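# Transfer the 96-well plate from nest N1 to nest N2

## Task

Relocate the 96-well culture plate out of plate nest N1 and into plate nest N2. It has to rest level within N2's locators, with its well A1 at the nest corner labelled A1 and its lid seated all the way down. Then open the grippers and withdraw them from the plate.

## Robot and tools

Robot and scene. Two arms with parallel-jaw grippers, left_arm and right_arm; the names are labels, not image sides. Bases in the scene frame: left_arm at (-0.034, +0.302, 0) m, right_arm at (+0.008, -0.293, 0) m, each turned slightly about z. The scene frame has its origin on the table top midway between the arms, +x pointing out over the table, +y toward left_arm, +z up. Viewed from behind the arms, N1 (where the plate starts, A1 already at the A1 corner) is the right nest and N2 the left, so N2 lies toward +y. Mounting plates and the metal frame behind the arms are fixed obstacles. Cameras: cam_left_wrist and cam_right_wrist, 504x504 each, on the wrists.

Gripper geometry. Fingers point along the gripper's +z axis and close along its y axis. end_effector_position is the spot between the finger pads, roughly 1 cm back from the tips. Joint ranges (rad), base to wrist: waist -2.618 to 3.054, shoulder 0.000 to 3.142, elbow 0.000 to 3.142, wrist pitch -1.571 to 1.571, wrist yaw -1.571 to 1.571, wrist roll -2.094 to 2.094.

The row. Every motion uses a row of 16 numbers covering both arms: left_arm x, y, z, qw, qx, qy, qz, opening, then right_arm's eight in that order. Positions are absolute targets in metres in the scene frame; the quaternion is an absolute orientation, w first. Opening runs from -1 (closed) to +1 (fully open, 0.094 m). Include both arms even if only one moves. A target more than 0.6 m from an arm's last reported position along any of its gripper axes is refused and nothing is sent. To keep an orientation, resend the same target quaternion each time rather than the reported one, which drifts. To park an arm, resend the full pose from the last result before it stopped, plus the opening it should keep.

execute_actions: argument actions is a list holding zero or one item; optional pictures (boolean) controls images. Empty list: just returns the state. Action item: rows (1 to 15 rows of 16 numbers) and steps (up to 15, default 15); each step is 1/30 s, one row per step, the final row repeating if steps exceed rows. Wait item: only steps, up to 300, counted from the previous result, so your thinking time is included.

move: target is one 16-number row; speed is the path's top speed in m/s, 0.002 to 0.5 (default 0.25), rotation capped at twice that in rad/s. Each gripper travels a straight line to its pose, both finishing together, lasting 0.5 to 10 s; longer paths are cut at 10 s. Openings are applied at the start. There is no collision avoidance, and grippers lag, wander and can overshoot speed near full reach. The result adds a move: line with the ending (done, off_target, moving, held, fault), any limits (paced = pose clipped, held = steps blocked, after which the arm may jump fast), and each gripper's remaining distance.

wait: seconds, 0 to 10; nothing new is sent. zoom_image: camera (one of the two names) and region [x0, y0, x1, y1] in pixels from the top-left, at most 504 by 504. read_manual: optional section, only licences; no motion. finished_scene: scene, the number of the current scene; irreversible, and the reply tells whether the goal was met. Replying without any tool call ends everything.

Controller behaviour. Each control step clips the commanded pose to within 70 mm and 16 degrees of the measured one, then damped inverse kinematics drive the joints, favouring position over orientation. After an action ends, an arm only advances to its last clipped pose, so long reaches need several actions; check the result and send the remainder. Friction may leave a gripper up to about 31 mm off, and very small commands may not move it. Printed hand positions can be inaccurate, worse at long reach.

Results. A state line per arm gives position and quaternion; grip_measured is finger opening on the command scale (each gripper may be off by about 1 mm); Joint positions ends with the opening in metres; joint torques are noisy and offset. Hand target shows where each gripper is being driven. HELD marks steps not sent; pose unreachable names an arm whose command the clearance check altered or blocked; too close warns of proximity to the mounts or frame; FAULT reports an arm stop; MOTOR HOT appears from 75 °C.

Gripping. To hold, command an opening roughly 0.03 below grip_measured; a smaller gap grips more gently. Pads give about 50 to 62 N, less on very thin parts, with a brief spike at first contact.

Avoid: dropping the plate more than a few millimetres, knocking anything off the table, letting the arms collide or press on each other, fast contacts or targets set far past contact, which push hard. Long holds heat motors: at 90 °C an arm stops for 10 s; at 100 °C it loses hold and falls. Objects may occasionally be nudged by an outside disturbance.

Each tool is called after ">>>" as name([rows], argument=value, ...), one row to a line, values as JSON.

## Session

>>> execute_actions(actions=[])

Scene clock: 0.00 s of 13200.00 s.
left_arm: end_effector_position=(+0.2398, +0.2474, +0.3541) grip_measured=+1.000 end_effector_quat_wxyz=(+0.277, -0.281, +0.787, -0.474) | right_arm: end_effector_position=(+0.3654, -0.2070, +0.0998) grip_measured=+1.000 end_effector_quat_wxyz=(-0.112, -0.071, +0.979, +0.155)
Joint positions: left_arm=[ 0.139  1.032  1.325 -0.966  0.881 -0.834  0.094] | right_arm=[ 0.055  2.151  1.898 -1.545 -0.314 -0.09   0.094]
Joint velocities: left_arm=[-0.017 -0.032 -0.002 -0.081  0.007 -0.037  0.   ] | right_arm=[-0.007 -0.017  0.007 -0.081  0.022 -0.066  0.   ]
Joint torques (N m, as the arm reports them, + toward a larger angle): no reading
Hand target (left_arm): +0.240, +0.247, +0.354; +0.277, -0.281, +0.787, -0.474
Hand target (right_arm): +0.365, -0.207, +0.100; -0.112, -0.071, +0.979, +0.155

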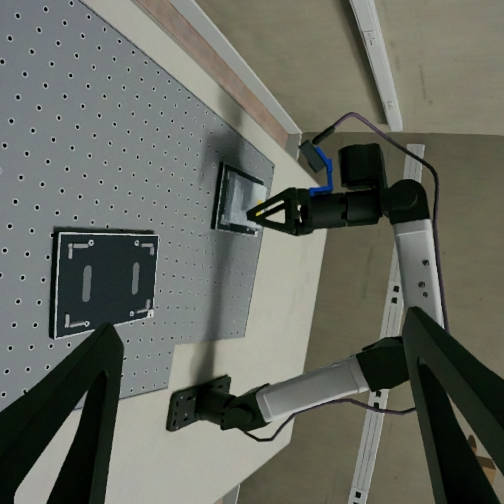

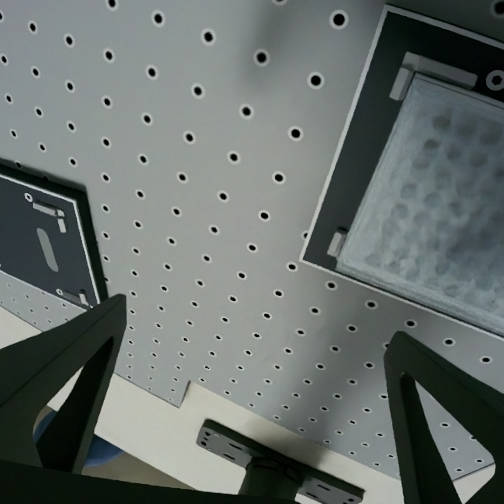

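>>> move(target=[0.2398, 0.2474, 0.3541, 0.277, -0.281, 0.787, -0.474, 1, 0.33, -0.2, 0.30, 0, 0, 1, 0, 1], speed=0.2)

Scene clock: 8.43 s of 13200.00 s.
left_arm: end_effector_position=(+0.2398, +0.2474, +0.3541) grip_measured=+1.000 end_effector_quat_wxyz=(+0.277, -0.281, +0.787, -0.474) | right_arm: end_effector_position=(+0.3352, -0.1997, +0.2966) grip_measured=+1.000 end_effector_quat_wxyz=(+0.187, -0.002, +0.981, +0.058)
Joint positions: left_arm=[ 0.139  1.032  1.325 -0.966  0.881 -0.834  0.094] | right_arm=[ 0.235  1.651  2.033 -1.56  -0.012  0.27   0.094]
Joint velocities: left_arm=[-0.017 -0.007  0.022 -0.022 -0.007  0.037  0.   ] | right_arm=[ 0.002  0.002 -0.007 -0.037  0.051  0.066  0.   ]
Joint torques (N m, as the arm reports them, + toward a larger angle): left_arm=[-0.32 -1.79  7.36  1.54  0.31  0.08] | right_arm=[ 0.58 -6.18  6.27  1.18  0.08  0.2 ]
Hand target (left_arm): +0.240, +0.247, +0.354; +0.277, -0.281, +0.787, -0.474
Hand target (right_arm): +0.332, -0.199, +0.299; +0.188, +0.001, +0.981, +0.054
Off the commanded pose (left_arm): 0.000 m, 0 deg.
Off the commanded pose (right_arm): 0.006 m, 23 deg; orientation clipped at the last step of the last action.
joint sent to its limit (right arm) — the command would take joint 4 (wrist pitch) past its lower limit, so that joint was sent only as far as its limit.
After step 90, 3.80 s passed at rest.
move: off_target (right_arm); limits=paced

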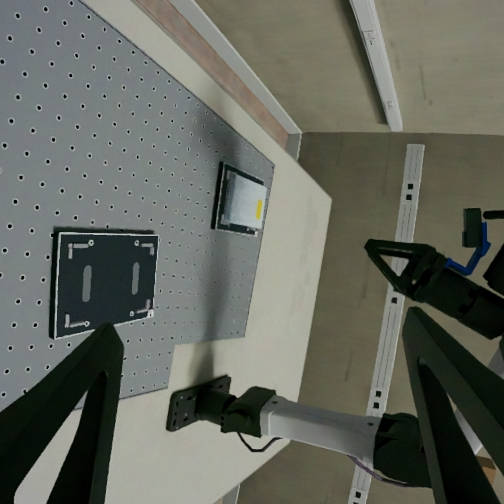

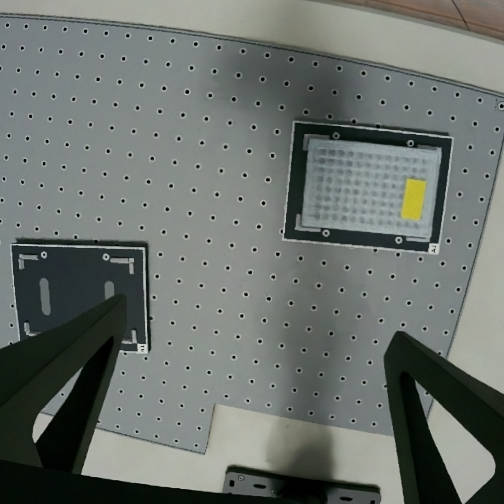

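>>> zoom_image(camera="cam_right_wrist", region=[260, 100, 470, 270])

>>> zoom_image(camera="cam_left_wrist", region=[30, 210, 190, 350])

Region (260, 100, 470, 270) of cam_right_wrist's 504x504 image, scaled by 2.400, with more detail than that image has; it fills the top 408 rows of this view, and the rest is white.

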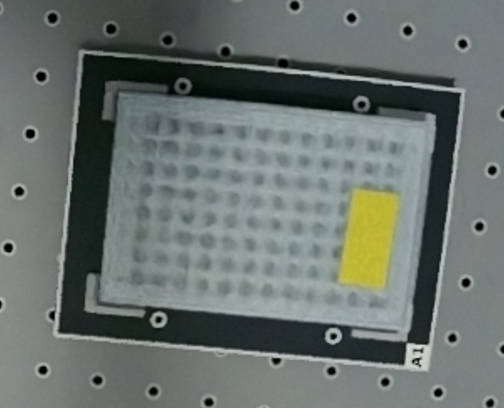

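Region (30, 210, 190, 350) of cam_left_wrist's 504x504 image, scaled by 3.150, with more detail than that image has; it fills the top 441 rows of this view, and the rest is white.

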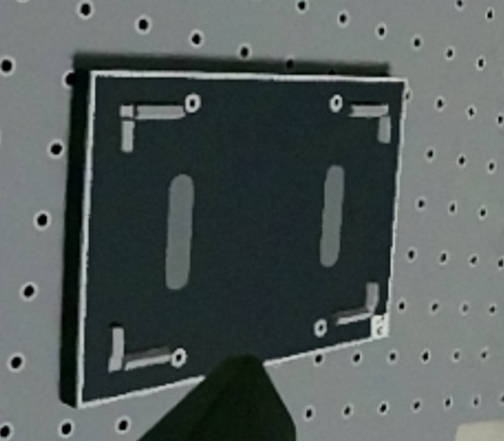

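>>> move(target=[0.2398, 0.2474, 0.3541, 0.277, -0.281, 0.787, -0.474, 1, 0.42, -0.29, 0.12, 0, -0.7071, 0.7071, 0, 1], speed=0.2)

Scene clock: 97.23 s of 13200.00 s.
left_arm: end_effector_position=(+0.2398, +0.2474, +0.3541) grip_measured=+1.000 end_effector_quat_wxyz=(+0.277, -0.281, +0.787, -0.474) | right_arm: end_effector_position=(+0.4099, -0.2861, +0.1220) grip_measured=+1.000 end_effector_quat_wxyz=(-0.000, +0.707, -0.707, -0.012)
Joint positions: left_arm=[ 0.139  1.032  1.325 -0.966  0.881 -0.834  0.094] | right_arm=[-0.027  2.108  1.978 -1.457 -0.018 -1.563  0.094]
Joint velocities: left_arm=[ 0.002 -0.002  0.017 -0.066  0.081 -0.037  0.   ] | right_arm=[ 0.007 -0.012 -0.007 -0.037  0.066 -0.022  0.   ]
Joint torques (N m, as the arm reports them, + toward a larger angle): left_arm=[-0.32 -1.79  7.36  1.54  0.31  0.08] | right_arm=[-1.04 -9.22  7.52  0.41  0.03 -0.02]
Hand target (left_arm): +0.240, +0.247, +0.354; +0.277, -0.281, +0.787, -0.474
Hand target (right_arm): +0.417, -0.291, +0.120; -0.001, +0.709, -0.706, -0.004
Off the commanded pose (left_arm): 0.000 m, 0 deg.
Off the commanded pose (right_arm): 0.011 m, 1 deg.
After step 90, 81.23 s passed at rest.
move: off_target (right_arm)

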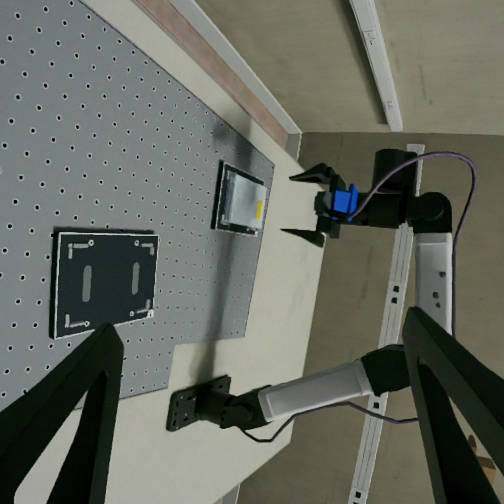

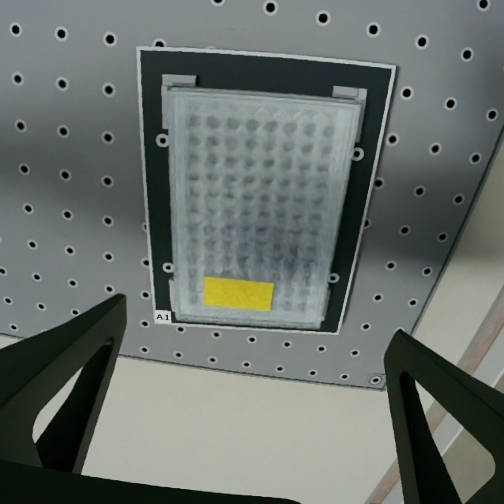

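>>> move(target=[0.36, 0.0, 0.09, 0.541, 0.455, 0.541, -0.455, 1, 0.415, -0.29, 0.08, 0, -0.7071, 0.7071, 0, 1], speed=0.2)

Scene clock: 141.43 s of 13200.00 s.
left_arm: end_effector_position=(+0.3574, +0.0025, +0.0900) grip_measured=+1.000 end_effector_quat_wxyz=(+0.549, +0.438, +0.545, -0.458) | right_arm: end_effector_position=(+0.4156, -0.2875, +0.0834) grip_measured=+1.000 end_effector_quat_wxyz=(-0.004, +0.708, -0.706, -0.003)
Joint positions: left_arm=[-0.511  2.302  0.943  1.402  1.02  -0.053  0.094] | right_arm=[-0.027  2.108  1.825 -1.286 -0.009 -1.566  0.094]
Joint velocities: left_arm=[-0.007 -0.022  0.007  0.022  0.022 -0.037  0.   ] | right_arm=[ 0.002 -0.002  0.022  0.022 -0.051  0.022  0.   ]
Joint torques (N m, as the arm reports them, + toward a larger angle): left_arm=[-1.07 -9.99  6.3   1.63  0.1   0.05] | right_arm=[ -0.26 -10.7    5.11   0.48   0.     0.14]
Hand target (left_arm): +0.356, -0.003, +0.090; +0.550, +0.448, +0.535, -0.459
Hand target (right_arm): +0.415, -0.290, +0.080; +0.000, +0.707, -0.707, -0.000
Off the commanded pose (left_arm): 0.004 m, 2 deg.
Off the commanded pose (right_arm): 0.004 m, 1 deg.
After step 90, 36.43 s passed at rest.
move: done

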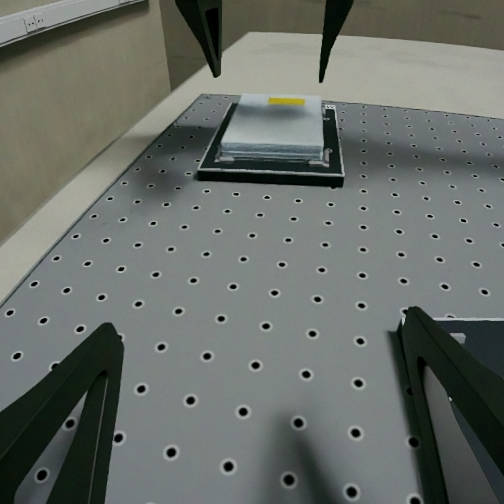

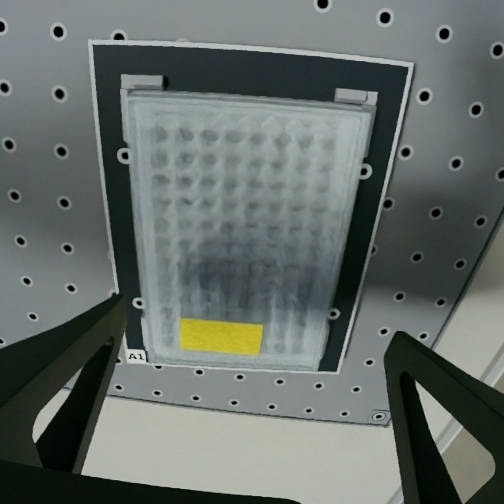

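>>> zoom_image(camera="cam_left_wrist", region=[170, 20, 380, 200])

Region (170, 20, 380, 200) of cam_left_wrist's 504x504 image, scaled by 2.400, with more detail than that image has; it fills the top 432 rows of this view, and the rest is white.

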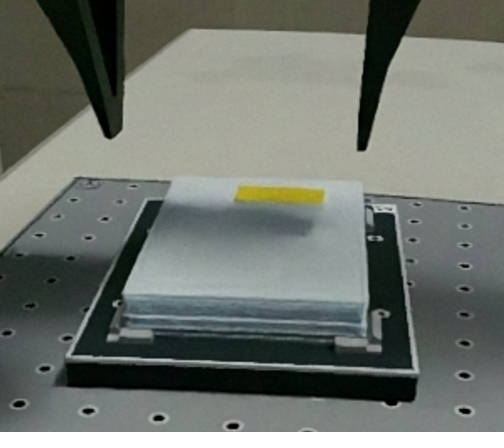

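>>> move(target=[0.3574, 0.0025, 0.09, 0.549, 0.438, 0.545, -0.458, 1, 0.404, -0.29, 0.06, 0, -0.7071, 0.7071, 0, 1], speed=0.05)

Scene clock: 206.17 s of 13200.00 s.
left_arm: end_effector_position=(+0.3572, +0.0025, +0.0900) grip_measured=+1.000 end_effector_quat_wxyz=(+0.550, +0.439, +0.544, -0.457) | right_arm: end_effector_position=(+0.4039, -0.2876, +0.0567) grip_measured=+1.000 end_effector_quat_wxyz=(+0.003, +0.708, -0.706, -0.010)
Joint positions: left_arm=[-0.511  2.302  0.943  1.402  1.021 -0.05   0.094] | right_arm=[-0.027  2.091  1.692 -1.189 -0.009 -1.566  0.094]
Joint velocities: left_arm=[-0.002 -0.007 -0.012  0.007 -0.022 -0.007  0.   ] | right_arm=[ 0.007  0.012 -0.002  0.081  0.066 -0.051  0.   ]
Joint torques (N m, as the arm reports them, + toward a larger angle): left_arm=[ -0.29 -10.88   4.89   1.61  -0.02  -0.04] | right_arm=[ -0.31 -11.87   4.78   0.43  -0.01   0.12]
Hand target (left_arm): +0.357, +0.003, +0.090; +0.549, +0.438, +0.545, -0.458
Hand target (right_arm): +0.404, -0.290, +0.060; +0.000, +0.707, -0.707, -0.000
Off the commanded pose (left_arm): 0.000 m, 0 deg.
Off the commanded pose (right_arm): 0.004 m, 1 deg.
After step 90, 60.70 s passed at rest.
move: done

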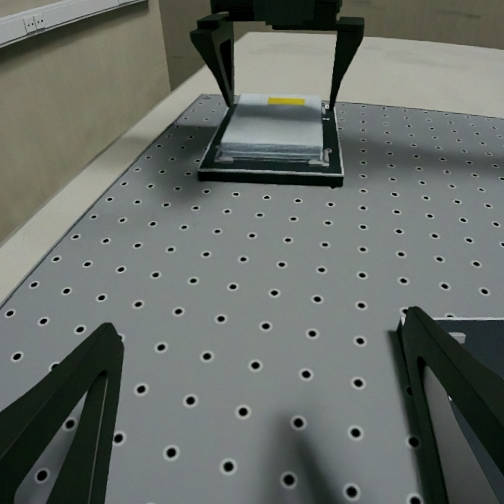

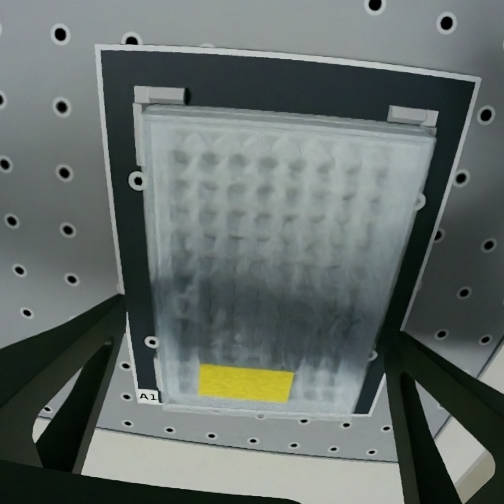

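>>> zoom_image(camera="cam_left_wrist", region=[180, 40, 360, 200])

>>> zoom_image(camera="cam_right_wrist", region=[80, 200, 460, 440])

Region (180, 40, 360, 200) of cam_left_wrist's 504x504 image, scaled by 2.800, with more detail than that image has.

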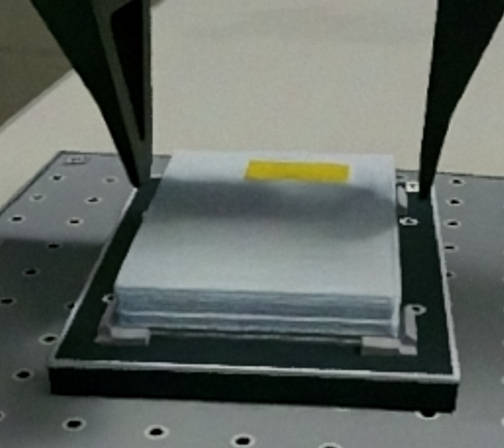

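Region (80, 200, 460, 440) of cam_right_wrist's 504x504 image, scaled by 1.326, with more detail than that image has; it fills the top 318 rows of this view, and the rest is white.

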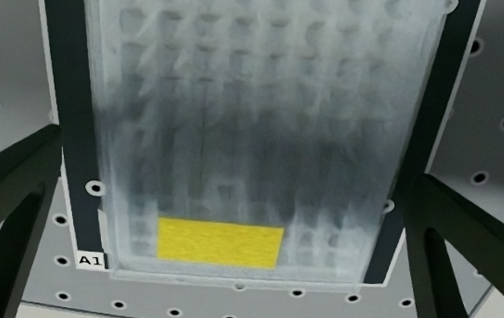

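>>> move(target=[0.3574, 0.0025, 0.09, 0.549, 0.438, 0.545, -0.458, 1, 0.4075, -0.29, 0.051, 0, -0.7071, 0.7071, 0, 1], speed=0.03)

Scene clock: 230.83 s of 13200.00 s.
left_arm: end_effector_position=(+0.3572, +0.0025, +0.0900) grip_measured=+1.000 end_effector_quat_wxyz=(+0.550, +0.439, +0.544, -0.457) | right_arm: end_effector_position=(+0.4102, -0.2876, +0.0566) grip_measured=+1.000 end_effector_quat_wxyz=(-0.006, +0.708, -0.706, -0.000)
Joint positions: left_arm=[-0.511  2.302  0.943  1.402  1.021 -0.05   0.094] | right_arm=[-0.027  2.091  1.692 -1.164 -0.009 -1.566  0.094]
Joint velocities: left_arm=[-0.007 -0.007  0.002  0.022  0.037 -0.022  0.   ] | right_arm=[-0.022 -0.007 -0.032 -0.007  0.022  0.022  0.   ]
Joint torques (N m, as the arm reports them, + toward a larger angle): left_arm=[ -0.29 -10.88   4.89   1.61  -0.02  -0.04] | right_arm=[ -0.17 -10.21   4.38   0.53   0.     0.13]
Hand target (left_arm): +0.357, +0.002, +0.090; +0.549, +0.438, +0.545, -0.458
Hand target (right_arm): +0.407, -0.290, +0.051; +0.000, +0.707, -0.707, -0.000
Off the commanded pose (left_arm): 0.000 m, 0 deg.
Off the commanded pose (right_arm): 0.007 m, 1 deg.
After step 90, 20.93 s passed at rest.
move: done

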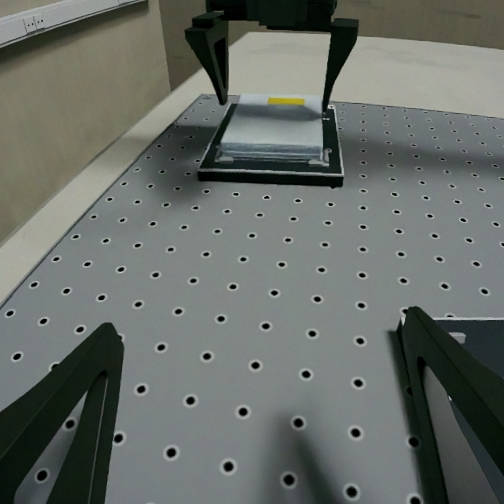

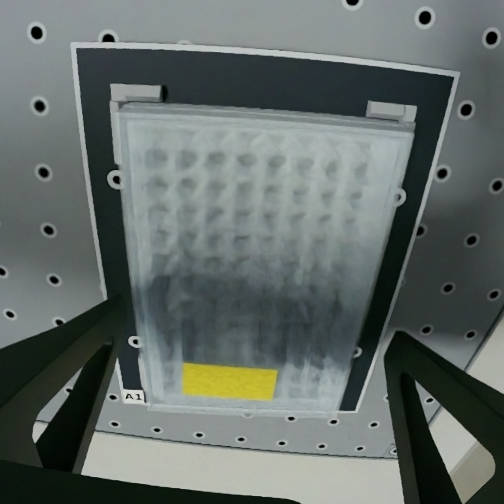

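>>> move(target=[0.3574, 0.0025, 0.09, 0.549, 0.438, 0.545, -0.458, 1, 0.4049, -0.29, 0.0489, -0.0031, -0.7071, 0.7071, 0.0031, 1], speed=0.02)

Scene clock: 298.53 s of 13200.00 s.
left_arm: end_effector_position=(+0.3572, +0.0025, +0.0900) grip_measured=+1.000 end_effector_quat_wxyz=(+0.550, +0.439, +0.544, -0.457) | right_arm: end_effector_position=(+0.4064, -0.2877, +0.0527) grip_measured=+1.000 end_effector_quat_wxyz=(-0.001, +0.708, -0.706, -0.005)
Joint positions: left_arm=[-0.511  2.302  0.943  1.402  1.021 -0.05   0.094] | right_arm=[-0.027  2.091  1.676 -1.161 -0.009 -1.566  0.094]
Joint velocities: left_arm=[-0.022 -0.017 -0.012  0.022 -0.051  0.081  0.   ] | right_arm=[-0.027 -0.002  0.012 -0.051  0.022  0.007  0.   ]
Joint torques (N m, as the arm reports them, + toward a larger angle): left_arm=[ -0.29 -10.88   4.89   1.61  -0.02  -0.04] | right_arm=[ -0.32 -10.25   4.84   0.44   0.02   0.15]
Hand target (left_arm): +0.357, +0.002, +0.090; +0.549, +0.438, +0.545, -0.458
Hand target (right_arm): +0.405, -0.290, +0.049; +0.003, +0.707, -0.707, -0.004
Off the commanded pose (left_arm): 0.000 m, 0 deg.
Off the commanded pose (right_arm): 0.005 m, 1 deg.
After step 90, 63.93 s passed at rest.
move: done

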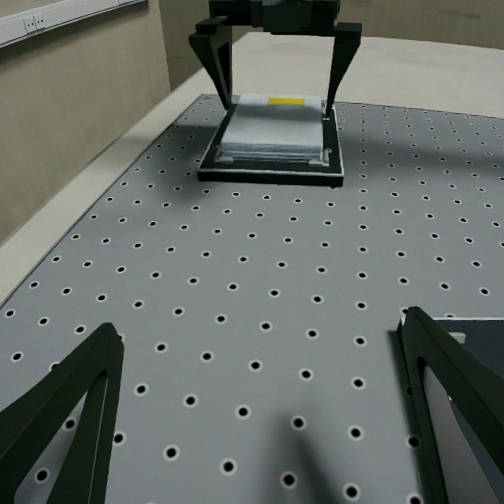

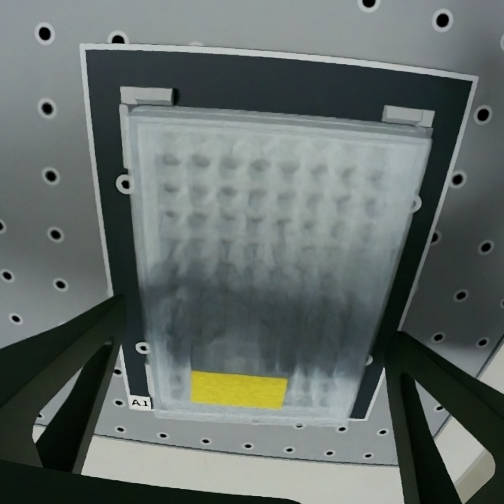

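>>> zoom_image(camera="cam_left_wrist", region=[190, 60, 350, 190])

>>> zoom_image(camera="cam_right_wrist", region=[90, 240, 430, 430])

Region (190, 60, 350, 190) of cam_left_wrist's 504x504 image, scaled by 3.150, with more detail than that image has; it fills the top 410 rows of this view, and the rest is white.

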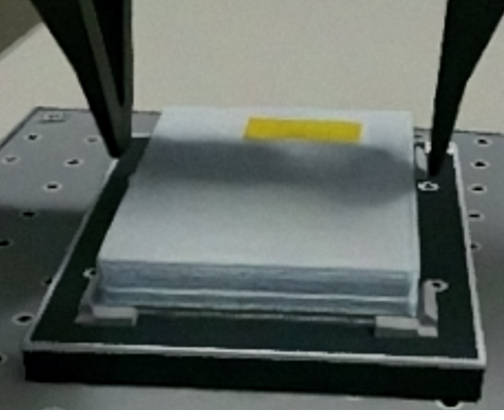

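Region (90, 240, 430, 430) of cam_right_wrist's 504x504 image, scaled by 1.482, with more detail than that image has; it fills the top 282 rows of this view, and the rest is white.

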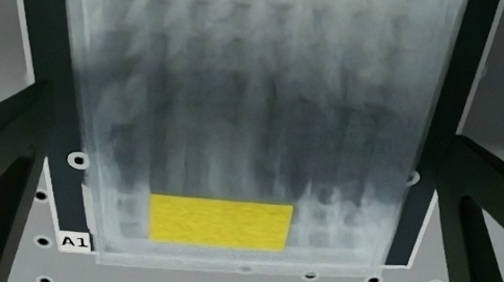

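>>> execute_actions([
  {"rows": [
[0.3574,0.0025,0.09,0.549,0.438,0.545,-0.458,1, 0.40494,-0.29,0.04806,-0.00276,-0.7071,0.7071,0.00276,1],
[0.3574,0.0025,0.09,0.549,0.438,0.545,-0.458,1, 0.40498,-0.29,0.04722,-0.00242,-0.7071,0.7071,0.00242,1],
[0.3574,0.0025,0.09,0.549,0.438,0.545,-0.458,1, 0.40502,-0.29,0.04638,-0.00208,-0.7071,0.7071,0.00208,1],
[0.3574,0.0025,0.09,0.549,0.438,0.545,-0.458,1, 0.40506,-0.29,0.04554,-0.00174,-0.7071,0.7071,0.00174,1],
[0.3574,0.0025,0.09,0.549,0.438,0.545,-0.458,1, 0.4051,-0.29,0.0447,-0.0014,-0.7071,0.7071,0.0014,1],
[0.3574,0.0025,0.09,0.549,0.438,0.545,-0.458,1, 0.40514,-0.29,0.04386,-0.00106,-0.7071,0.7071,0.00106,1],
[0.3574,0.0025,0.09,0.549,0.438,0.545,-0.458,1, 0.40518,-0.29,0.04302,-0.00072,-0.7071,0.7071,0.00072,1],
[0.3574,0.0025,0.09,0.549,0.438,0.545,-0.458,1, 0.40522,-0.29,0.04218,-0.00038,-0.7071,0.7071,0.00038,1],
[0.3574,0.0025,0.09,0.549,0.438,0.545,-0.458,1, 0.40526,-0.29,0.04134,-0.00004,-0.7071,0.7071,0.00004,1],
[0.3574,0.0025,0.09,0.549,0.438,0.545,-0.458,1, 0.4053,-0.29,0.0405,0.0003,-0.7071,0.7071,-0.0003,1],
[0.3574,0.0025,0.09,0.549,0.438,0.545,-0.458,1, 0.40534,-0.29,0.03966,0.00064,-0.7071,0.7071,-0.00064,1],
[0.3574,0.0025,0.09,0.549,0.438,0.545,-0.458,1, 0.40538,-0.29,0.03882,0.00098,-0.7071,0.7071,-0.00098,1],
[0.3574,0.0025,0.09,0.549,0.438,0.545,-0.458,1, 0.40542,-0.29,0.03798,0.00132,-0.7071,0.7071,-0.00132,1],
[0.3574,0.0025,0.09,0.549,0.438,0.545,-0.458,1, 0.40546,-0.29,0.03714,0.00166,-0.7071,0.7071,-0.00166,1],
[0.3574,0.0025,0.09,0.549,0.438,0.545,-0.458,1, 0.4055,-0.29,0.0363,0.002,-0.7071,0.7071,-0.002,1]
], "steps": 15},
], pictures=false)

>>> execute_actions(actions=[])

Scene clock: 347.50 s of 13200.00 s.
left_arm: end_effector_position=(+0.3572, +0.0025, +0.0900) grip_measured=+1.000 end_effector_quat_wxyz=(+0.550, +0.439, +0.544, -0.457) | right_arm: end_effector_position=(+0.4043, -0.2877, +0.0415) grip_measured=+1.000 end_effector_quat_wxyz=(-0.002, +0.708, -0.706, -0.005)
Joint positions: left_arm=[-0.511  2.302  0.943  1.402  1.021 -0.05   0.094] | right_arm=[-0.027  2.091  1.631 -1.115 -0.009 -1.566  0.094]
Joint velocities: left_arm=[ 0.017  0.002  0.007 -0.007 -0.095 -0.007  0.   ] | right_arm=[-0.002 -0.002 -0.1    0.227 -0.066  0.066  0.   ]
Joint torques (N m, as the arm reports them, + toward a larger angle): left_arm=[ -0.3  -10.88   4.89   1.61  -0.02  -0.04] | right_arm=[ -0.23 -10.33   4.96   0.44   0.02   0.17]
Hand target (left_arm): +0.357, +0.002, +0.090; +0.549, +0.438, +0.545, -0.458
Hand target (right_arm): +0.405, -0.290, +0.036; -0.002, +0.707, -0.707, +0.002
Off the commanded pose (left_arm): 0.000 m, 0 deg.
Off the commanded pose (right_arm): 0.006 m, 1 deg.
Steps of this call (steps 1 to 90: nothing new was sent; then 45.47 s passed at rest; steps 91 to 105: all 15 steps of this action). Readings (end_effector_position):
91: left_arm (+0.3572, +0.0025, +0.0900) | right_arm (+0.4065, -0.2877, +0.0527)
92: left_arm (+0.3572, +0.0025, +0.0900) | right_arm (+0.4066, -0.2877, +0.0527)
94: left_arm (+0.3572, +0.0025, +0.0900) | right_arm (+0.4068, -0.2877, +0.0517)
98: left_arm (+0.3572, +0.0025, +0.0900) | right_arm (+0.4049, -0.2877, +0.0475)
105: the state above

Scene clock: 347.50 s of 13200.00 s.
left_arm: end_effector_position=(+0.3572, +0.0025, +0.0900) grip_measured=+1.000 end_effector_quat_wxyz=(+0.550, +0.439, +0.544, -0.457) | right_arm: end_effector_position=(+0.4043, -0.2877, +0.0415) grip_measured=+1.000 end_effector_quat_wxyz=(-0.002, +0.708, -0.706, -0.005)
Joint positions: left_arm=[-0.511  2.302  0.943  1.402  1.021 -0.05   0.094] | right_arm=[-0.027  2.091  1.631 -1.115 -0.009 -1.566  0.094]
Joint velocities: left_arm=[ 0.017  0.002  0.007 -0.007 -0.095 -0.007  0.   ] | right_arm=[-0.002 -0.002 -0.1    0.227 -0.066  0.066  0.   ]
Joint torques (N m, as the arm reports them, + toward a larger angle): left_arm=[ -0.3  -10.88   4.89   1.61  -0.02  -0.04] | right_arm=[ -0.23 -10.33   4.96   0.44   0.02   0.17]
Hand target (left_arm): +0.357, +0.002, +0.090; +0.549, +0.438, +0.545, -0.458
Hand target (right_arm): +0.405, -0.290, +0.036; -0.002, +0.707, -0.707, +0.002
Off the commanded pose (left_arm): 0.000 m, 0 deg.
Off the commanded pose (right_arm): 0.006 m, 1 deg.

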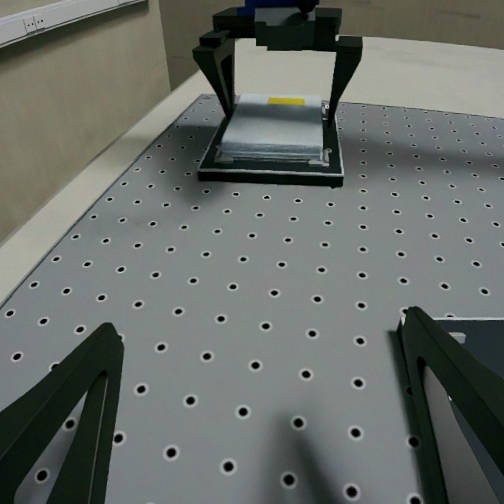

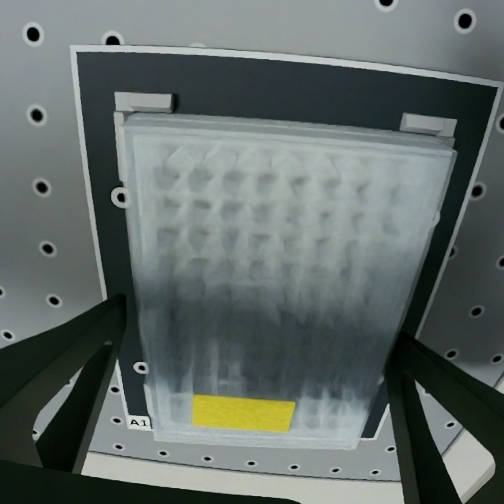

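>>> wait(seconds=0.3)

Scene clock: 350.93 s of 13200.00 s.
left_arm: end_effector_position=(+0.3572, +0.0025, +0.0900) grip_measured=+1.000 end_effector_quat_wxyz=(+0.550, +0.439, +0.544, -0.457) | right_arm: end_effector_position=(+0.4068, -0.2877, +0.0399) grip_measured=+1.000 end_effector_quat_wxyz=(-0.006, +0.708, -0.706, -0.001)
Joint positions: left_arm=[-0.511  2.302  0.943  1.402  1.021 -0.05   0.094] | right_arm=[-0.027  2.091  1.624 -1.096 -0.009 -1.566  0.094]
Joint velocities: left_arm=[-0.017 -0.012 -0.027 -0.007  0.037 -0.066  0.   ] | right_arm=[-0.012 -0.007 -0.037  0.007  0.022 -0.022  0.   ]
Joint torques (N m, as the arm reports them, + toward a larger angle): left_arm=[ -0.29 -10.88   4.89   1.61  -0.02  -0.04] | right_arm=[ -0.15 -10.56   4.86   0.5    0.03   0.2 ]
Hand target (left_arm): +0.357, +0.002, +0.090; +0.549, +0.438, +0.545, -0.458
Hand target (right_arm): +0.405, -0.290, +0.036; -0.002, +0.707, -0.707, +0.002
Off the commanded pose (left_arm): 0.000 m, 0 deg.
Off the commanded pose (right_arm): 0.005 m, 1 deg.
Steps of this call (steps 1 to 90: nothing new was sent; then 0.43 s passed at rest). Readings (end_effector_position):
1: left_arm (+0.3572, +0.0025, +0.0900) | right_arm (+0.4043, -0.2877, +0.0407)
2: left_arm (+0.3572, +0.0025, +0.0900) | right_arm (+0.4043, -0.2877, +0.0403)
4: left_arm (+0.3572, +0.0025, +0.0900) | right_arm (+0.4048, -0.2877, +0.0399)
8: left_arm (+0.3572, +0.0025, +0.0900) | right_arm (+0.4060, -0.2877, +0.0399)
90: the state above

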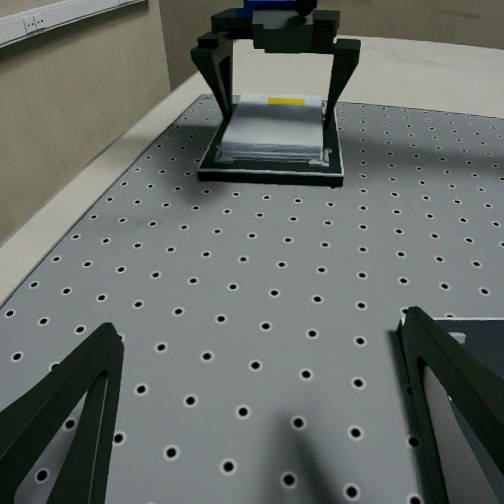

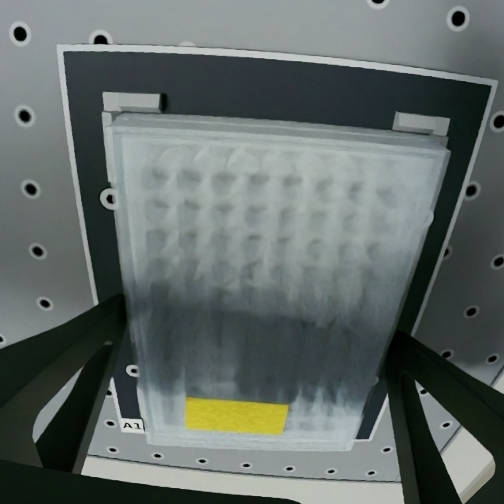

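Exactly as predicted. Let me zoom to check height.

>>> zoom_image(camera="cam_left_wrist", region=[190, 70, 350, 190])

Region (190, 70, 350, 190) of cam_left_wrist's 504x504 image, scaled by 3.150, with more detail than that image has; it fills the top 378 rows of this view, and the rest is white.

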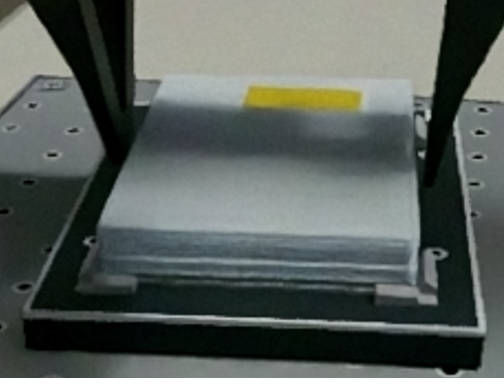

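>>> execute_actions([
  {"rows": [
[0.3574,0.0025,0.09,0.549,0.438,0.545,-0.458,1, 0.4058,-0.29,0.0360,0.0026,-0.7071,0.7071,-0.0026,1],
[0.3574,0.0025,0.09,0.549,0.438,0.545,-0.458,1, 0.4060,-0.29,0.0356,0.0030,-0.7071,0.7071,-0.0030,1],
[0.3574,0.0025,0.09,0.549,0.438,0.545,-0.458,1, 0.4062,-0.29,0.0352,0.0034,-0.7071,0.7071,-0.0034,1],
[0.3574,0.0025,0.09,0.549,0.438,0.545,-0.458,1, 0.4062,-0.29,0.0348,0.0036,-0.7071,0.7071,-0.0036,1],
[0.3574,0.0025,0.09,0.549,0.438,0.545,-0.458,1, 0.4062,-0.29,0.0344,0.0037,-0.7071,0.7071,-0.0037,1],
[0.3574,0.0025,0.09,0.549,0.438,0.545,-0.458,1, 0.4062,-0.29,0.0340,0.0039,-0.7071,0.7071,-0.0039,1],
[0.3574,0.0025,0.09,0.549,0.438,0.545,-0.458,1, 0.4062,-0.29,0.0336,0.0040,-0.7071,0.7071,-0.0040,1],
[0.3574,0.0025,0.09,0.549,0.438,0.545,-0.458,1, 0.4062,-0.29,0.0332,0.0042,-0.7071,0.7071,-0.0042,1],
[0.3574,0.0025,0.09,0.549,0.438,0.545,-0.458,1, 0.4062,-0.29,0.0328,0.0043,-0.7071,0.7071,-0.0043,1],
[0.3574,0.0025,0.09,0.549,0.438,0.545,-0.458,1, 0.4062,-0.29,0.0324,0.0045,-0.7071,0.7071,-0.0045,1],
[0.3574,0.0025,0.09,0.549,0.438,0.545,-0.458,1, 0.4062,-0.29,0.0320,0.0046,-0.7071,0.7071,-0.0046,1],
[0.3574,0.0025,0.09,0.549,0.438,0.545,-0.458,1, 0.4061,-0.29,0.0316,0.0046,-0.7071,0.7071,-0.0046,1],
[0.3574,0.0025,0.09,0.549,0.438,0.545,-0.458,1, 0.4059,-0.29,0.0312,0.0045,-0.7071,0.7071,-0.0045,1],
[0.3574,0.0025,0.09,0.549,0.438,0.545,-0.458,1, 0.4057,-0.29,0.0308,0.0043,-0.7071,0.7071,-0.0043,1],
[0.3574,0.0025,0.09,0.549,0.438,0.545,-0.458,1, 0.4055,-0.29,0.0304,0.0042,-0.7071,0.7071,-0.0042,1]
], "steps": 15},
], pictures=false)

>>> wait(seconds=0.6)

Scene clock: 389.20 s of 13200.00 s.
left_arm: end_effector_position=(+0.3572, +0.0025, +0.0900) grip_measured=+1.000 end_effector_quat_wxyz=(+0.550, +0.439, +0.544, -0.457) | right_arm: end_effector_position=(+0.4063, -0.2877, +0.0348) grip_measured=+1.000 end_effector_quat_wxyz=(-0.007, +0.708, -0.706, +0.000)
Joint positions: left_arm=[-0.511  2.302  0.943  1.402  1.021 -0.05   0.094] | right_arm=[-0.027  2.091  1.603 -1.073 -0.009 -1.566  0.094]
Joint velocities: left_arm=[ 0.002 -0.022  0.002  0.051  0.007 -0.066  0.   ] | right_arm=[ 0.012 -0.012 -0.046  0.11   0.022 -0.037  0.   ]
Joint torques (N m, as the arm reports them, + toward a larger angle): left_arm=[ -0.3  -10.89   4.87   1.61  -0.02  -0.04] | right_arm=[ -0.16 -10.33   4.84   0.51   0.02   0.11]
Hand target (left_arm): +0.357, +0.002, +0.090; +0.549, +0.438, +0.545, -0.458
Hand target (right_arm): +0.405, -0.290, +0.030; -0.004, +0.707, -0.707, +0.004
Off the commanded pose (left_arm): 0.000 m, 0 deg.
Off the commanded pose (right_arm): 0.005 m, 1 deg.
Steps of this call (steps 1 to 90: nothing new was sent; then 34.77 s passed at rest; steps 91 to 105: all 15 steps of this action). Readings (end_effector_position):
91: left_arm (+0.3572, +0.0025, +0.0900) | right_arm (+0.4068, -0.2877, +0.0399)
92: left_arm (+0.3572, +0.0025, +0.0900) | right_arm (+0.4070, -0.2877, +0.0399)
94: left_arm (+0.3572, +0.0025, +0.0900) | right_arm (+0.4077, -0.2876, +0.0399)
98: left_arm (+0.3572, +0.0025, +0.0900) | right_arm (+0.4081, -0.2876, +0.0384)
105: the state above

Scene clock: 389.80 s of 13200.00 s.
left_arm: end_effector_position=(+0.3572, +0.0025, +0.0900) grip_measured=+1.000 end_effector_quat_wxyz=(+0.550, +0.439, +0.544, -0.457) | right_arm: end_effector_position=(+0.4066, -0.2877, +0.0341) grip_measured=+1.000 end_effector_quat_wxyz=(-0.007, +0.708, -0.706, +0.001)
Joint positions: left_arm=[-0.511  2.302  0.943  1.402  1.021 -0.05   0.094] | right_arm=[-0.027  2.091  1.601 -1.068 -0.009 -1.566  0.094]
Joint velocities: left_arm=[-0.002  0.002  0.002  0.007 -0.022  0.022  0.   ] | right_arm=[ 0.007  0.012 -0.012  0.066 -0.037  0.022  0.   ]
Joint torques (N m, as the arm reports them, + toward a larger angle): left_arm=[ -0.28 -10.88   4.88   1.61  -0.02  -0.04] | right_arm=[ -0.19 -10.37   4.79   0.53   0.02   0.14]
Hand target (left_arm): +0.357, +0.002, +0.090; +0.549, +0.438, +0.545, -0.458
Hand target (right_arm): +0.405, -0.290, +0.030; -0.004, +0.707, -0.707, +0.004
Off the commanded pose (left_arm): 0.000 m, 0 deg.
Off the commanded pose (right_arm): 0.005 m, 1 deg.
Steps of this call (steps 1 to 18: nothing new was sent). Readings (end_effector_position):
1: left_arm (+0.3572, +0.0025, +0.0900) | right_arm (+0.4062, -0.2877, +0.0345)
2: left_arm (+0.3572, +0.0025, +0.0900) | right_arm (+0.4062, -0.2877, +0.0343)
4: left_arm (+0.3572, +0.0025, +0.0900) | right_arm (+0.4063, -0.2877, +0.0341)
8: left_arm (+0.3572, +0.0025, +0.0900) | right_arm (+0.4066, -0.2877, +0.0341)
18: the state above

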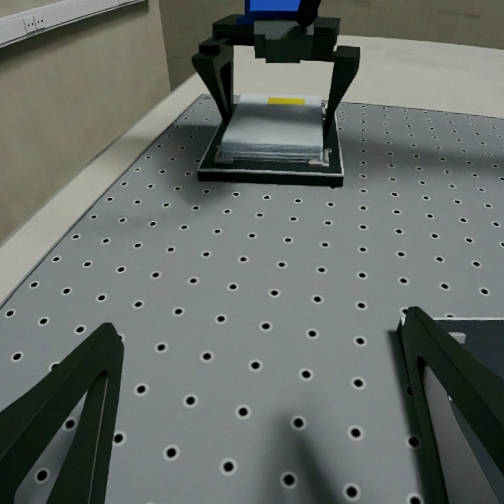

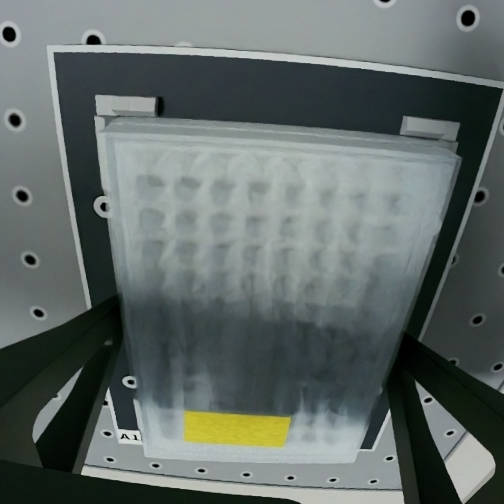

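>>> zoom_image(camera="cam_left_wrist", region=[270, 80, 360, 190])

Region (270, 80, 360, 190) of cam_left_wrist's 504x504 image, scaled by 4.582, with more detail than that image has; it fills the left 412 columns of this view, and the rest is white.

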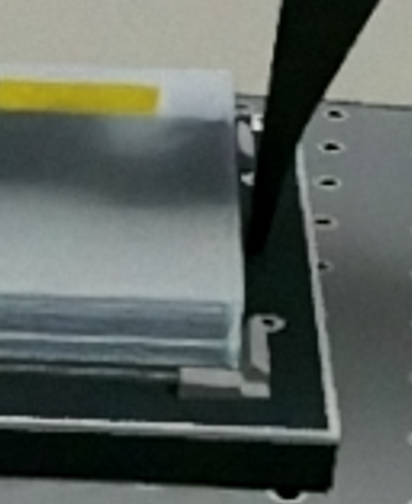

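>>> execute_actions([
  {"rows": [
[0.3574,0.0025,0.09,0.549,0.438,0.545,-0.458,1, 0.4055,-0.29,0.0301,0.0043,-0.7071,0.7071,-0.0043,1],
[0.3574,0.0025,0.09,0.549,0.438,0.545,-0.458,1, 0.4055,-0.29,0.0298,0.0044,-0.7071,0.7071,-0.0044,1],
[0.3574,0.0025,0.09,0.549,0.438,0.545,-0.458,1, 0.4055,-0.29,0.0295,0.0045,-0.7071,0.7071,-0.0045,1],
[0.3574,0.0025,0.09,0.549,0.438,0.545,-0.458,1, 0.4055,-0.29,0.0292,0.0046,-0.7071,0.7071,-0.0046,1],
[0.3574,0.0025,0.09,0.549,0.438,0.545,-0.458,1, 0.4055,-0.29,0.0289,0.0047,-0.7071,0.7071,-0.0047,1],
[0.3574,0.0025,0.09,0.549,0.438,0.545,-0.458,1, 0.4054,-0.29,0.0286,0.0048,-0.7071,0.7071,-0.0048,1],
[0.3574,0.0025,0.09,0.549,0.438,0.545,-0.458,1, 0.4054,-0.29,0.0283,0.0049,-0.7071,0.7071,-0.0049,1],
[0.3574,0.0025,0.09,0.549,0.438,0.545,-0.458,1, 0.4054,-0.29,0.0280,0.0050,-0.7071,0.7071,-0.0050,1],
[0.3574,0.0025,0.09,0.549,0.438,0.545,-0.458,1, 0.4054,-0.29,0.0277,0.0051,-0.7071,0.7071,-0.0051,1],
[0.3574,0.0025,0.09,0.549,0.438,0.545,-0.458,1, 0.4054,-0.29,0.0275,0.0052,-0.7071,0.7071,-0.0052,1]
], "steps": 15},
], pictures=false)

>>> wait(seconds=0.5)

Scene clock: 414.67 s of 13200.00 s.
left_arm: end_effector_position=(+0.3572, +0.0025, +0.0900) grip_measured=+1.000 end_effector_quat_wxyz=(+0.550, +0.439, +0.544, -0.457) | right_arm: end_effector_position=(+0.4067, -0.2877, +0.0338) grip_measured=+1.000 end_effector_quat_wxyz=(-0.008, +0.708, -0.706, +0.001)
Joint positions: left_arm=[-0.511  2.302  0.943  1.402  1.021 -0.05   0.094] | right_arm=[-0.027  2.091  1.599 -1.066 -0.009 -1.566  0.094]
Joint velocities: left_arm=[ 0.007 -0.007 -0.007 -0.022 -0.037  0.022  0.   ] | right_arm=[-0.007  0.007  0.002 -0.037 -0.022 -0.022  0.   ]
Joint torques (N m, as the arm reports them, + toward a larger angle): left_arm=[ -0.29 -10.88   4.89   1.61  -0.02  -0.04] | right_arm=[ -0.1  -10.29   4.02   0.66  -0.02   0.13]
Hand target (left_arm): +0.357, +0.002, +0.090; +0.549, +0.438, +0.545, -0.458
Hand target (right_arm): +0.405, -0.290, +0.028; -0.005, +0.707, -0.707, +0.005
Off the commanded pose (left_arm): 0.000 m, 0 deg.
Off the commanded pose (right_arm): 0.007 m, 1 deg.
Steps of this call (steps 1 to 90: nothing new was sent; then 21.37 s passed at rest; steps 91 to 105: all 15 steps of this action). Readings (end_effector_position):
91: left_arm (+0.3572, +0.0025, +0.0900) | right_arm (+0.4066, -0.2877, +0.0341)
92: left_arm (+0.3572, +0.0025, +0.0900) | right_arm (+0.4067, -0.2877, +0.0341)
94: left_arm (+0.3572, +0.0025, +0.0900) | right_arm (+0.4067, -0.2877, +0.0341)
98: left_arm (+0.3572, +0.0025, +0.0900) | right_arm (+0.4068, -0.2877, +0.0338)
105: the state above

Scene clock: 415.17 s of 13200.00 s.
left_arm: end_effector_position=(+0.3572, +0.0025, +0.0900) grip_measured=+1.000 end_effector_quat_wxyz=(+0.550, +0.439, +0.544, -0.457) | right_arm: end_effector_position=(+0.4067, -0.2877, +0.0338) grip_measured=+1.000 end_effector_quat_wxyz=(-0.008, +0.708, -0.706, +0.001)
Joint positions: left_arm=[-0.511  2.302  0.943  1.402  1.021 -0.05   0.094] | right_arm=[-0.027  2.091  1.599 -1.066 -0.009 -1.566  0.094]
Joint velocities: left_arm=[-0.002 -0.012  0.017 -0.022  0.022  0.007  0.   ] | right_arm=[-0.022 -0.002 -0.007  0.022  0.007 -0.022  0.   ]
Joint torques (N m, as the arm reports them, + toward a larger angle): left_arm=[ -0.29 -10.87   4.88   1.61  -0.02  -0.04] | right_arm=[ -0.31 -10.45   3.85   0.66   0.03   0.12]
Hand target (left_arm): +0.357, +0.002, +0.090; +0.549, +0.438, +0.545, -0.458
Hand target (right_arm): +0.405, -0.290, +0.028; -0.005, +0.707, -0.707, +0.005
Off the commanded pose (left_arm): 0.000 m, 0 deg.
Off the commanded pose (right_arm): 0.007 m, 1 deg.
Steps of this call (steps 1 to 15: nothing new was sent). Readings (end_effector_position):
1: left_arm (+0.3572, +0.0025, +0.0900) | right_arm (+0.4067, -0.2877, +0.0338)
2: left_arm (+0.3572, +0.0025, +0.0900) | right_arm (+0.4067, -0.2877, +0.0338)
4: left_arm (+0.3572, +0.0025, +0.0900) | right_arm (+0.4067, -0.2877, +0.0338)
8: left_arm (+0.3572, +0.0025, +0.0900) | right_arm (+0.4067, -0.2877, +0.0338)
15: the state above

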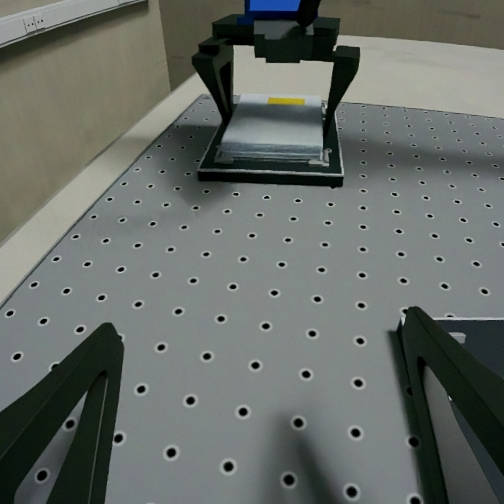

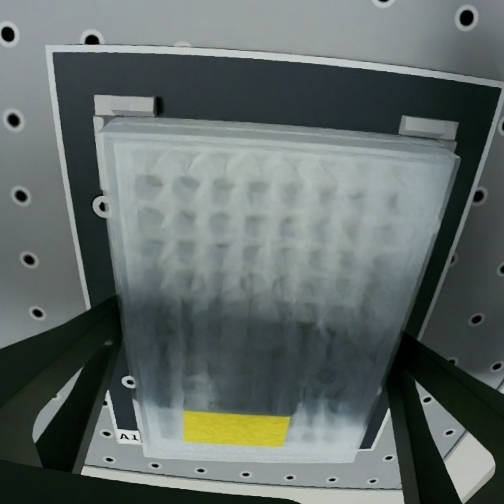

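>>> execute_actions([
  {"rows": [
[0.3574,0.0025,0.09,0.549,0.438,0.545,-0.458,1, 0.4067,-0.2885,0.0340,0.0045,-0.7071,0.7071,-0.0045,1],
[0.3574,0.0025,0.09,0.549,0.438,0.545,-0.458,1, 0.4067,-0.2885,0.0340,0.0045,-0.7071,0.7071,-0.0045,1],
[0.3574,0.0025,0.09,0.549,0.438,0.545,-0.458,1, 0.4067,-0.2885,0.0340,0.0045,-0.7071,0.7071,-0.0045,0.97],
[0.3574,0.0025,0.09,0.549,0.438,0.545,-0.458,1, 0.4067,-0.2885,0.0340,0.0045,-0.7071,0.7071,-0.0045,0.95],
[0.3574,0.0025,0.09,0.549,0.438,0.545,-0.458,1, 0.4067,-0.2885,0.0340,0.0045,-0.7071,0.7071,-0.0045,0.93],
[0.3574,0.0025,0.09,0.549,0.438,0.545,-0.458,1, 0.4067,-0.2885,0.0340,0.0045,-0.7071,0.7071,-0.0045,0.91],
[0.3574,0.0025,0.09,0.549,0.438,0.545,-0.458,1, 0.4067,-0.2885,0.0340,0.0045,-0.7071,0.7071,-0.0045,0.89],
[0.3574,0.0025,0.09,0.549,0.438,0.545,-0.458,1, 0.4067,-0.2885,0.0340,0.0045,-0.7071,0.7071,-0.0045,0.875],
[0.3574,0.0025,0.09,0.549,0.438,0.545,-0.458,1, 0.4067,-0.2885,0.0340,0.0045,-0.7071,0.7071,-0.0045,0.86],
[0.3574,0.0025,0.09,0.549,0.438,0.545,-0.458,1, 0.4067,-0.2885,0.0340,0.0045,-0.7071,0.7071,-0.0045,0.85],
[0.3574,0.0025,0.09,0.549,0.438,0.545,-0.458,1, 0.4067,-0.2885,0.0340,0.0045,-0.7071,0.7071,-0.0045,0.84],
[0.3574,0.0025,0.09,0.549,0.438,0.545,-0.458,1, 0.4067,-0.2885,0.0340,0.0045,-0.7071,0.7071,-0.0045,0.83],
[0.3574,0.0025,0.09,0.549,0.438,0.545,-0.458,1, 0.4067,-0.2885,0.0340,0.0045,-0.7071,0.7071,-0.0045,0.82],
[0.3574,0.0025,0.09,0.549,0.438,0.545,-0.458,1, 0.4067,-0.2885,0.0340,0.0045,-0.7071,0.7071,-0.0045,0.81],
[0.3574,0.0025,0.09,0.549,0.438,0.545,-0.458,1, 0.4067,-0.2885,0.0340,0.0045,-0.7071,0.7071,-0.0045,0.80]
], "steps": 15},
], pictures=false)

>>> wait(seconds=0.5)

Scene clock: 435.67 s of 13200.00 s.
left_arm: end_effector_position=(+0.3572, +0.0025, +0.0900) grip_measured=+1.000 end_effector_quat_wxyz=(+0.550, +0.439, +0.544, -0.457) | right_arm: end_effector_position=(+0.4056, -0.2877, +0.0337) grip_measured=+0.820 end_effector_quat_wxyz=(-0.006, +0.708, -0.706, -0.000)
Joint positions: left_arm=[-0.511  2.302  0.943  1.402  1.021 -0.05   0.094] | right_arm=[-0.027  2.091  1.599 -1.07  -0.009 -1.566  0.086]
Joint velocities: left_arm=[ 0.002  0.002 -0.002 -0.051  0.066 -0.007  0.   ] | right_arm=[ 0.002 -0.002 -0.007 -0.022 -0.037 -0.022 -0.005]
Joint torques (N m, as the arm reports them, + toward a larger angle): left_arm=[ -0.29 -10.88   4.89   1.61  -0.02  -0.04] | right_arm=[  0.08 -10.34   6.18   0.36   0.     0.16]
Hand target (left_arm): +0.357, +0.002, +0.090; +0.549, +0.438, +0.545, -0.458
Hand target (right_arm): +0.407, -0.289, +0.034; -0.004, +0.707, -0.707, +0.005
Off the commanded pose (left_arm): 0.000 m, 0 deg.
Off the commanded pose (right_arm): 0.001 m, 1 deg.
Steps of this call (steps 1 to 90: nothing new was sent; then 17.00 s passed at rest; steps 91 to 105: all 15 steps of this action). Readings (end_effector_position):
91: left_arm (+0.3572, +0.0025, +0.0900) | right_arm (+0.4067, -0.2877, +0.0338)
92: left_arm (+0.3572, +0.0025, +0.0900) | right_arm (+0.4067, -0.2877, +0.0338)
94: left_arm (+0.3572, +0.0025, +0.0900) | right_arm (+0.4061, -0.2877, +0.0337)
98: left_arm (+0.3572, +0.0025, +0.0900) | right_arm (+0.4052, -0.2877, +0.0337)
105: the state above

Scene clock: 436.17 s of 13200.00 s.
left_arm: end_effector_position=(+0.3572, +0.0025, +0.0900) grip_measured=+1.000 end_effector_quat_wxyz=(+0.550, +0.439, +0.544, -0.457) | right_arm: end_effector_position=(+0.4056, -0.2877, +0.0337) grip_measured=+0.818 end_effector_quat_wxyz=(-0.006, +0.708, -0.706, -0.000)
Joint positions: left_arm=[-0.511  2.302  0.943  1.402  1.021 -0.05   0.094] | right_arm=[-0.027  2.091  1.599 -1.07  -0.009 -1.566  0.085]
Joint velocities: left_arm=[-0.007  0.007 -0.022 -0.051  0.037 -0.051  0.   ] | right_arm=[-0.027 -0.002 -0.007 -0.066 -0.037 -0.066 -0.001]
Joint torques (N m, as the arm reports them, + toward a larger angle): left_arm=[ -0.3  -10.88   4.88   1.61  -0.02  -0.04] | right_arm=[  0.03 -10.43   6.18   0.36   0.     0.2 ]
Hand target (left_arm): +0.357, +0.002, +0.090; +0.549, +0.438, +0.545, -0.458
Hand target (right_arm): +0.407, -0.289, +0.034; -0.004, +0.707, -0.707, +0.004
Off the commanded pose (left_arm): 0.000 m, 0 deg.
Off the commanded pose (right_arm): 0.001 m, 1 deg.
Steps of this call (steps 1 to 15: nothing new was sent). Readings (end_effector_position):
1: left_arm (+0.3572, +0.0025, +0.0900) | right_arm (+0.4056, -0.2877, +0.0337)
2: left_arm (+0.3572, +0.0025, +0.0900) | right_arm (+0.4056, -0.2877, +0.0337)
4: left_arm (+0.3572, +0.0025, +0.0900) | right_arm (+0.4056, -0.2877, +0.0337)
8: left_arm (+0.3572, +0.0025, +0.0900) | right_arm (+0.4056, -0.2877, +0.0337)
15: the state above

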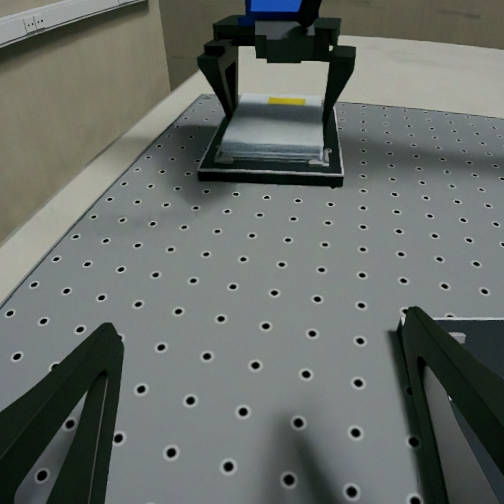

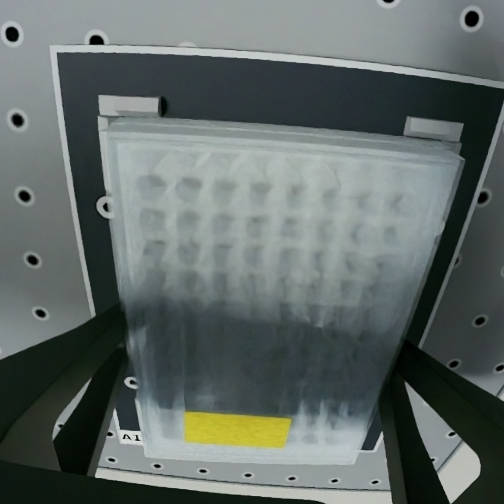

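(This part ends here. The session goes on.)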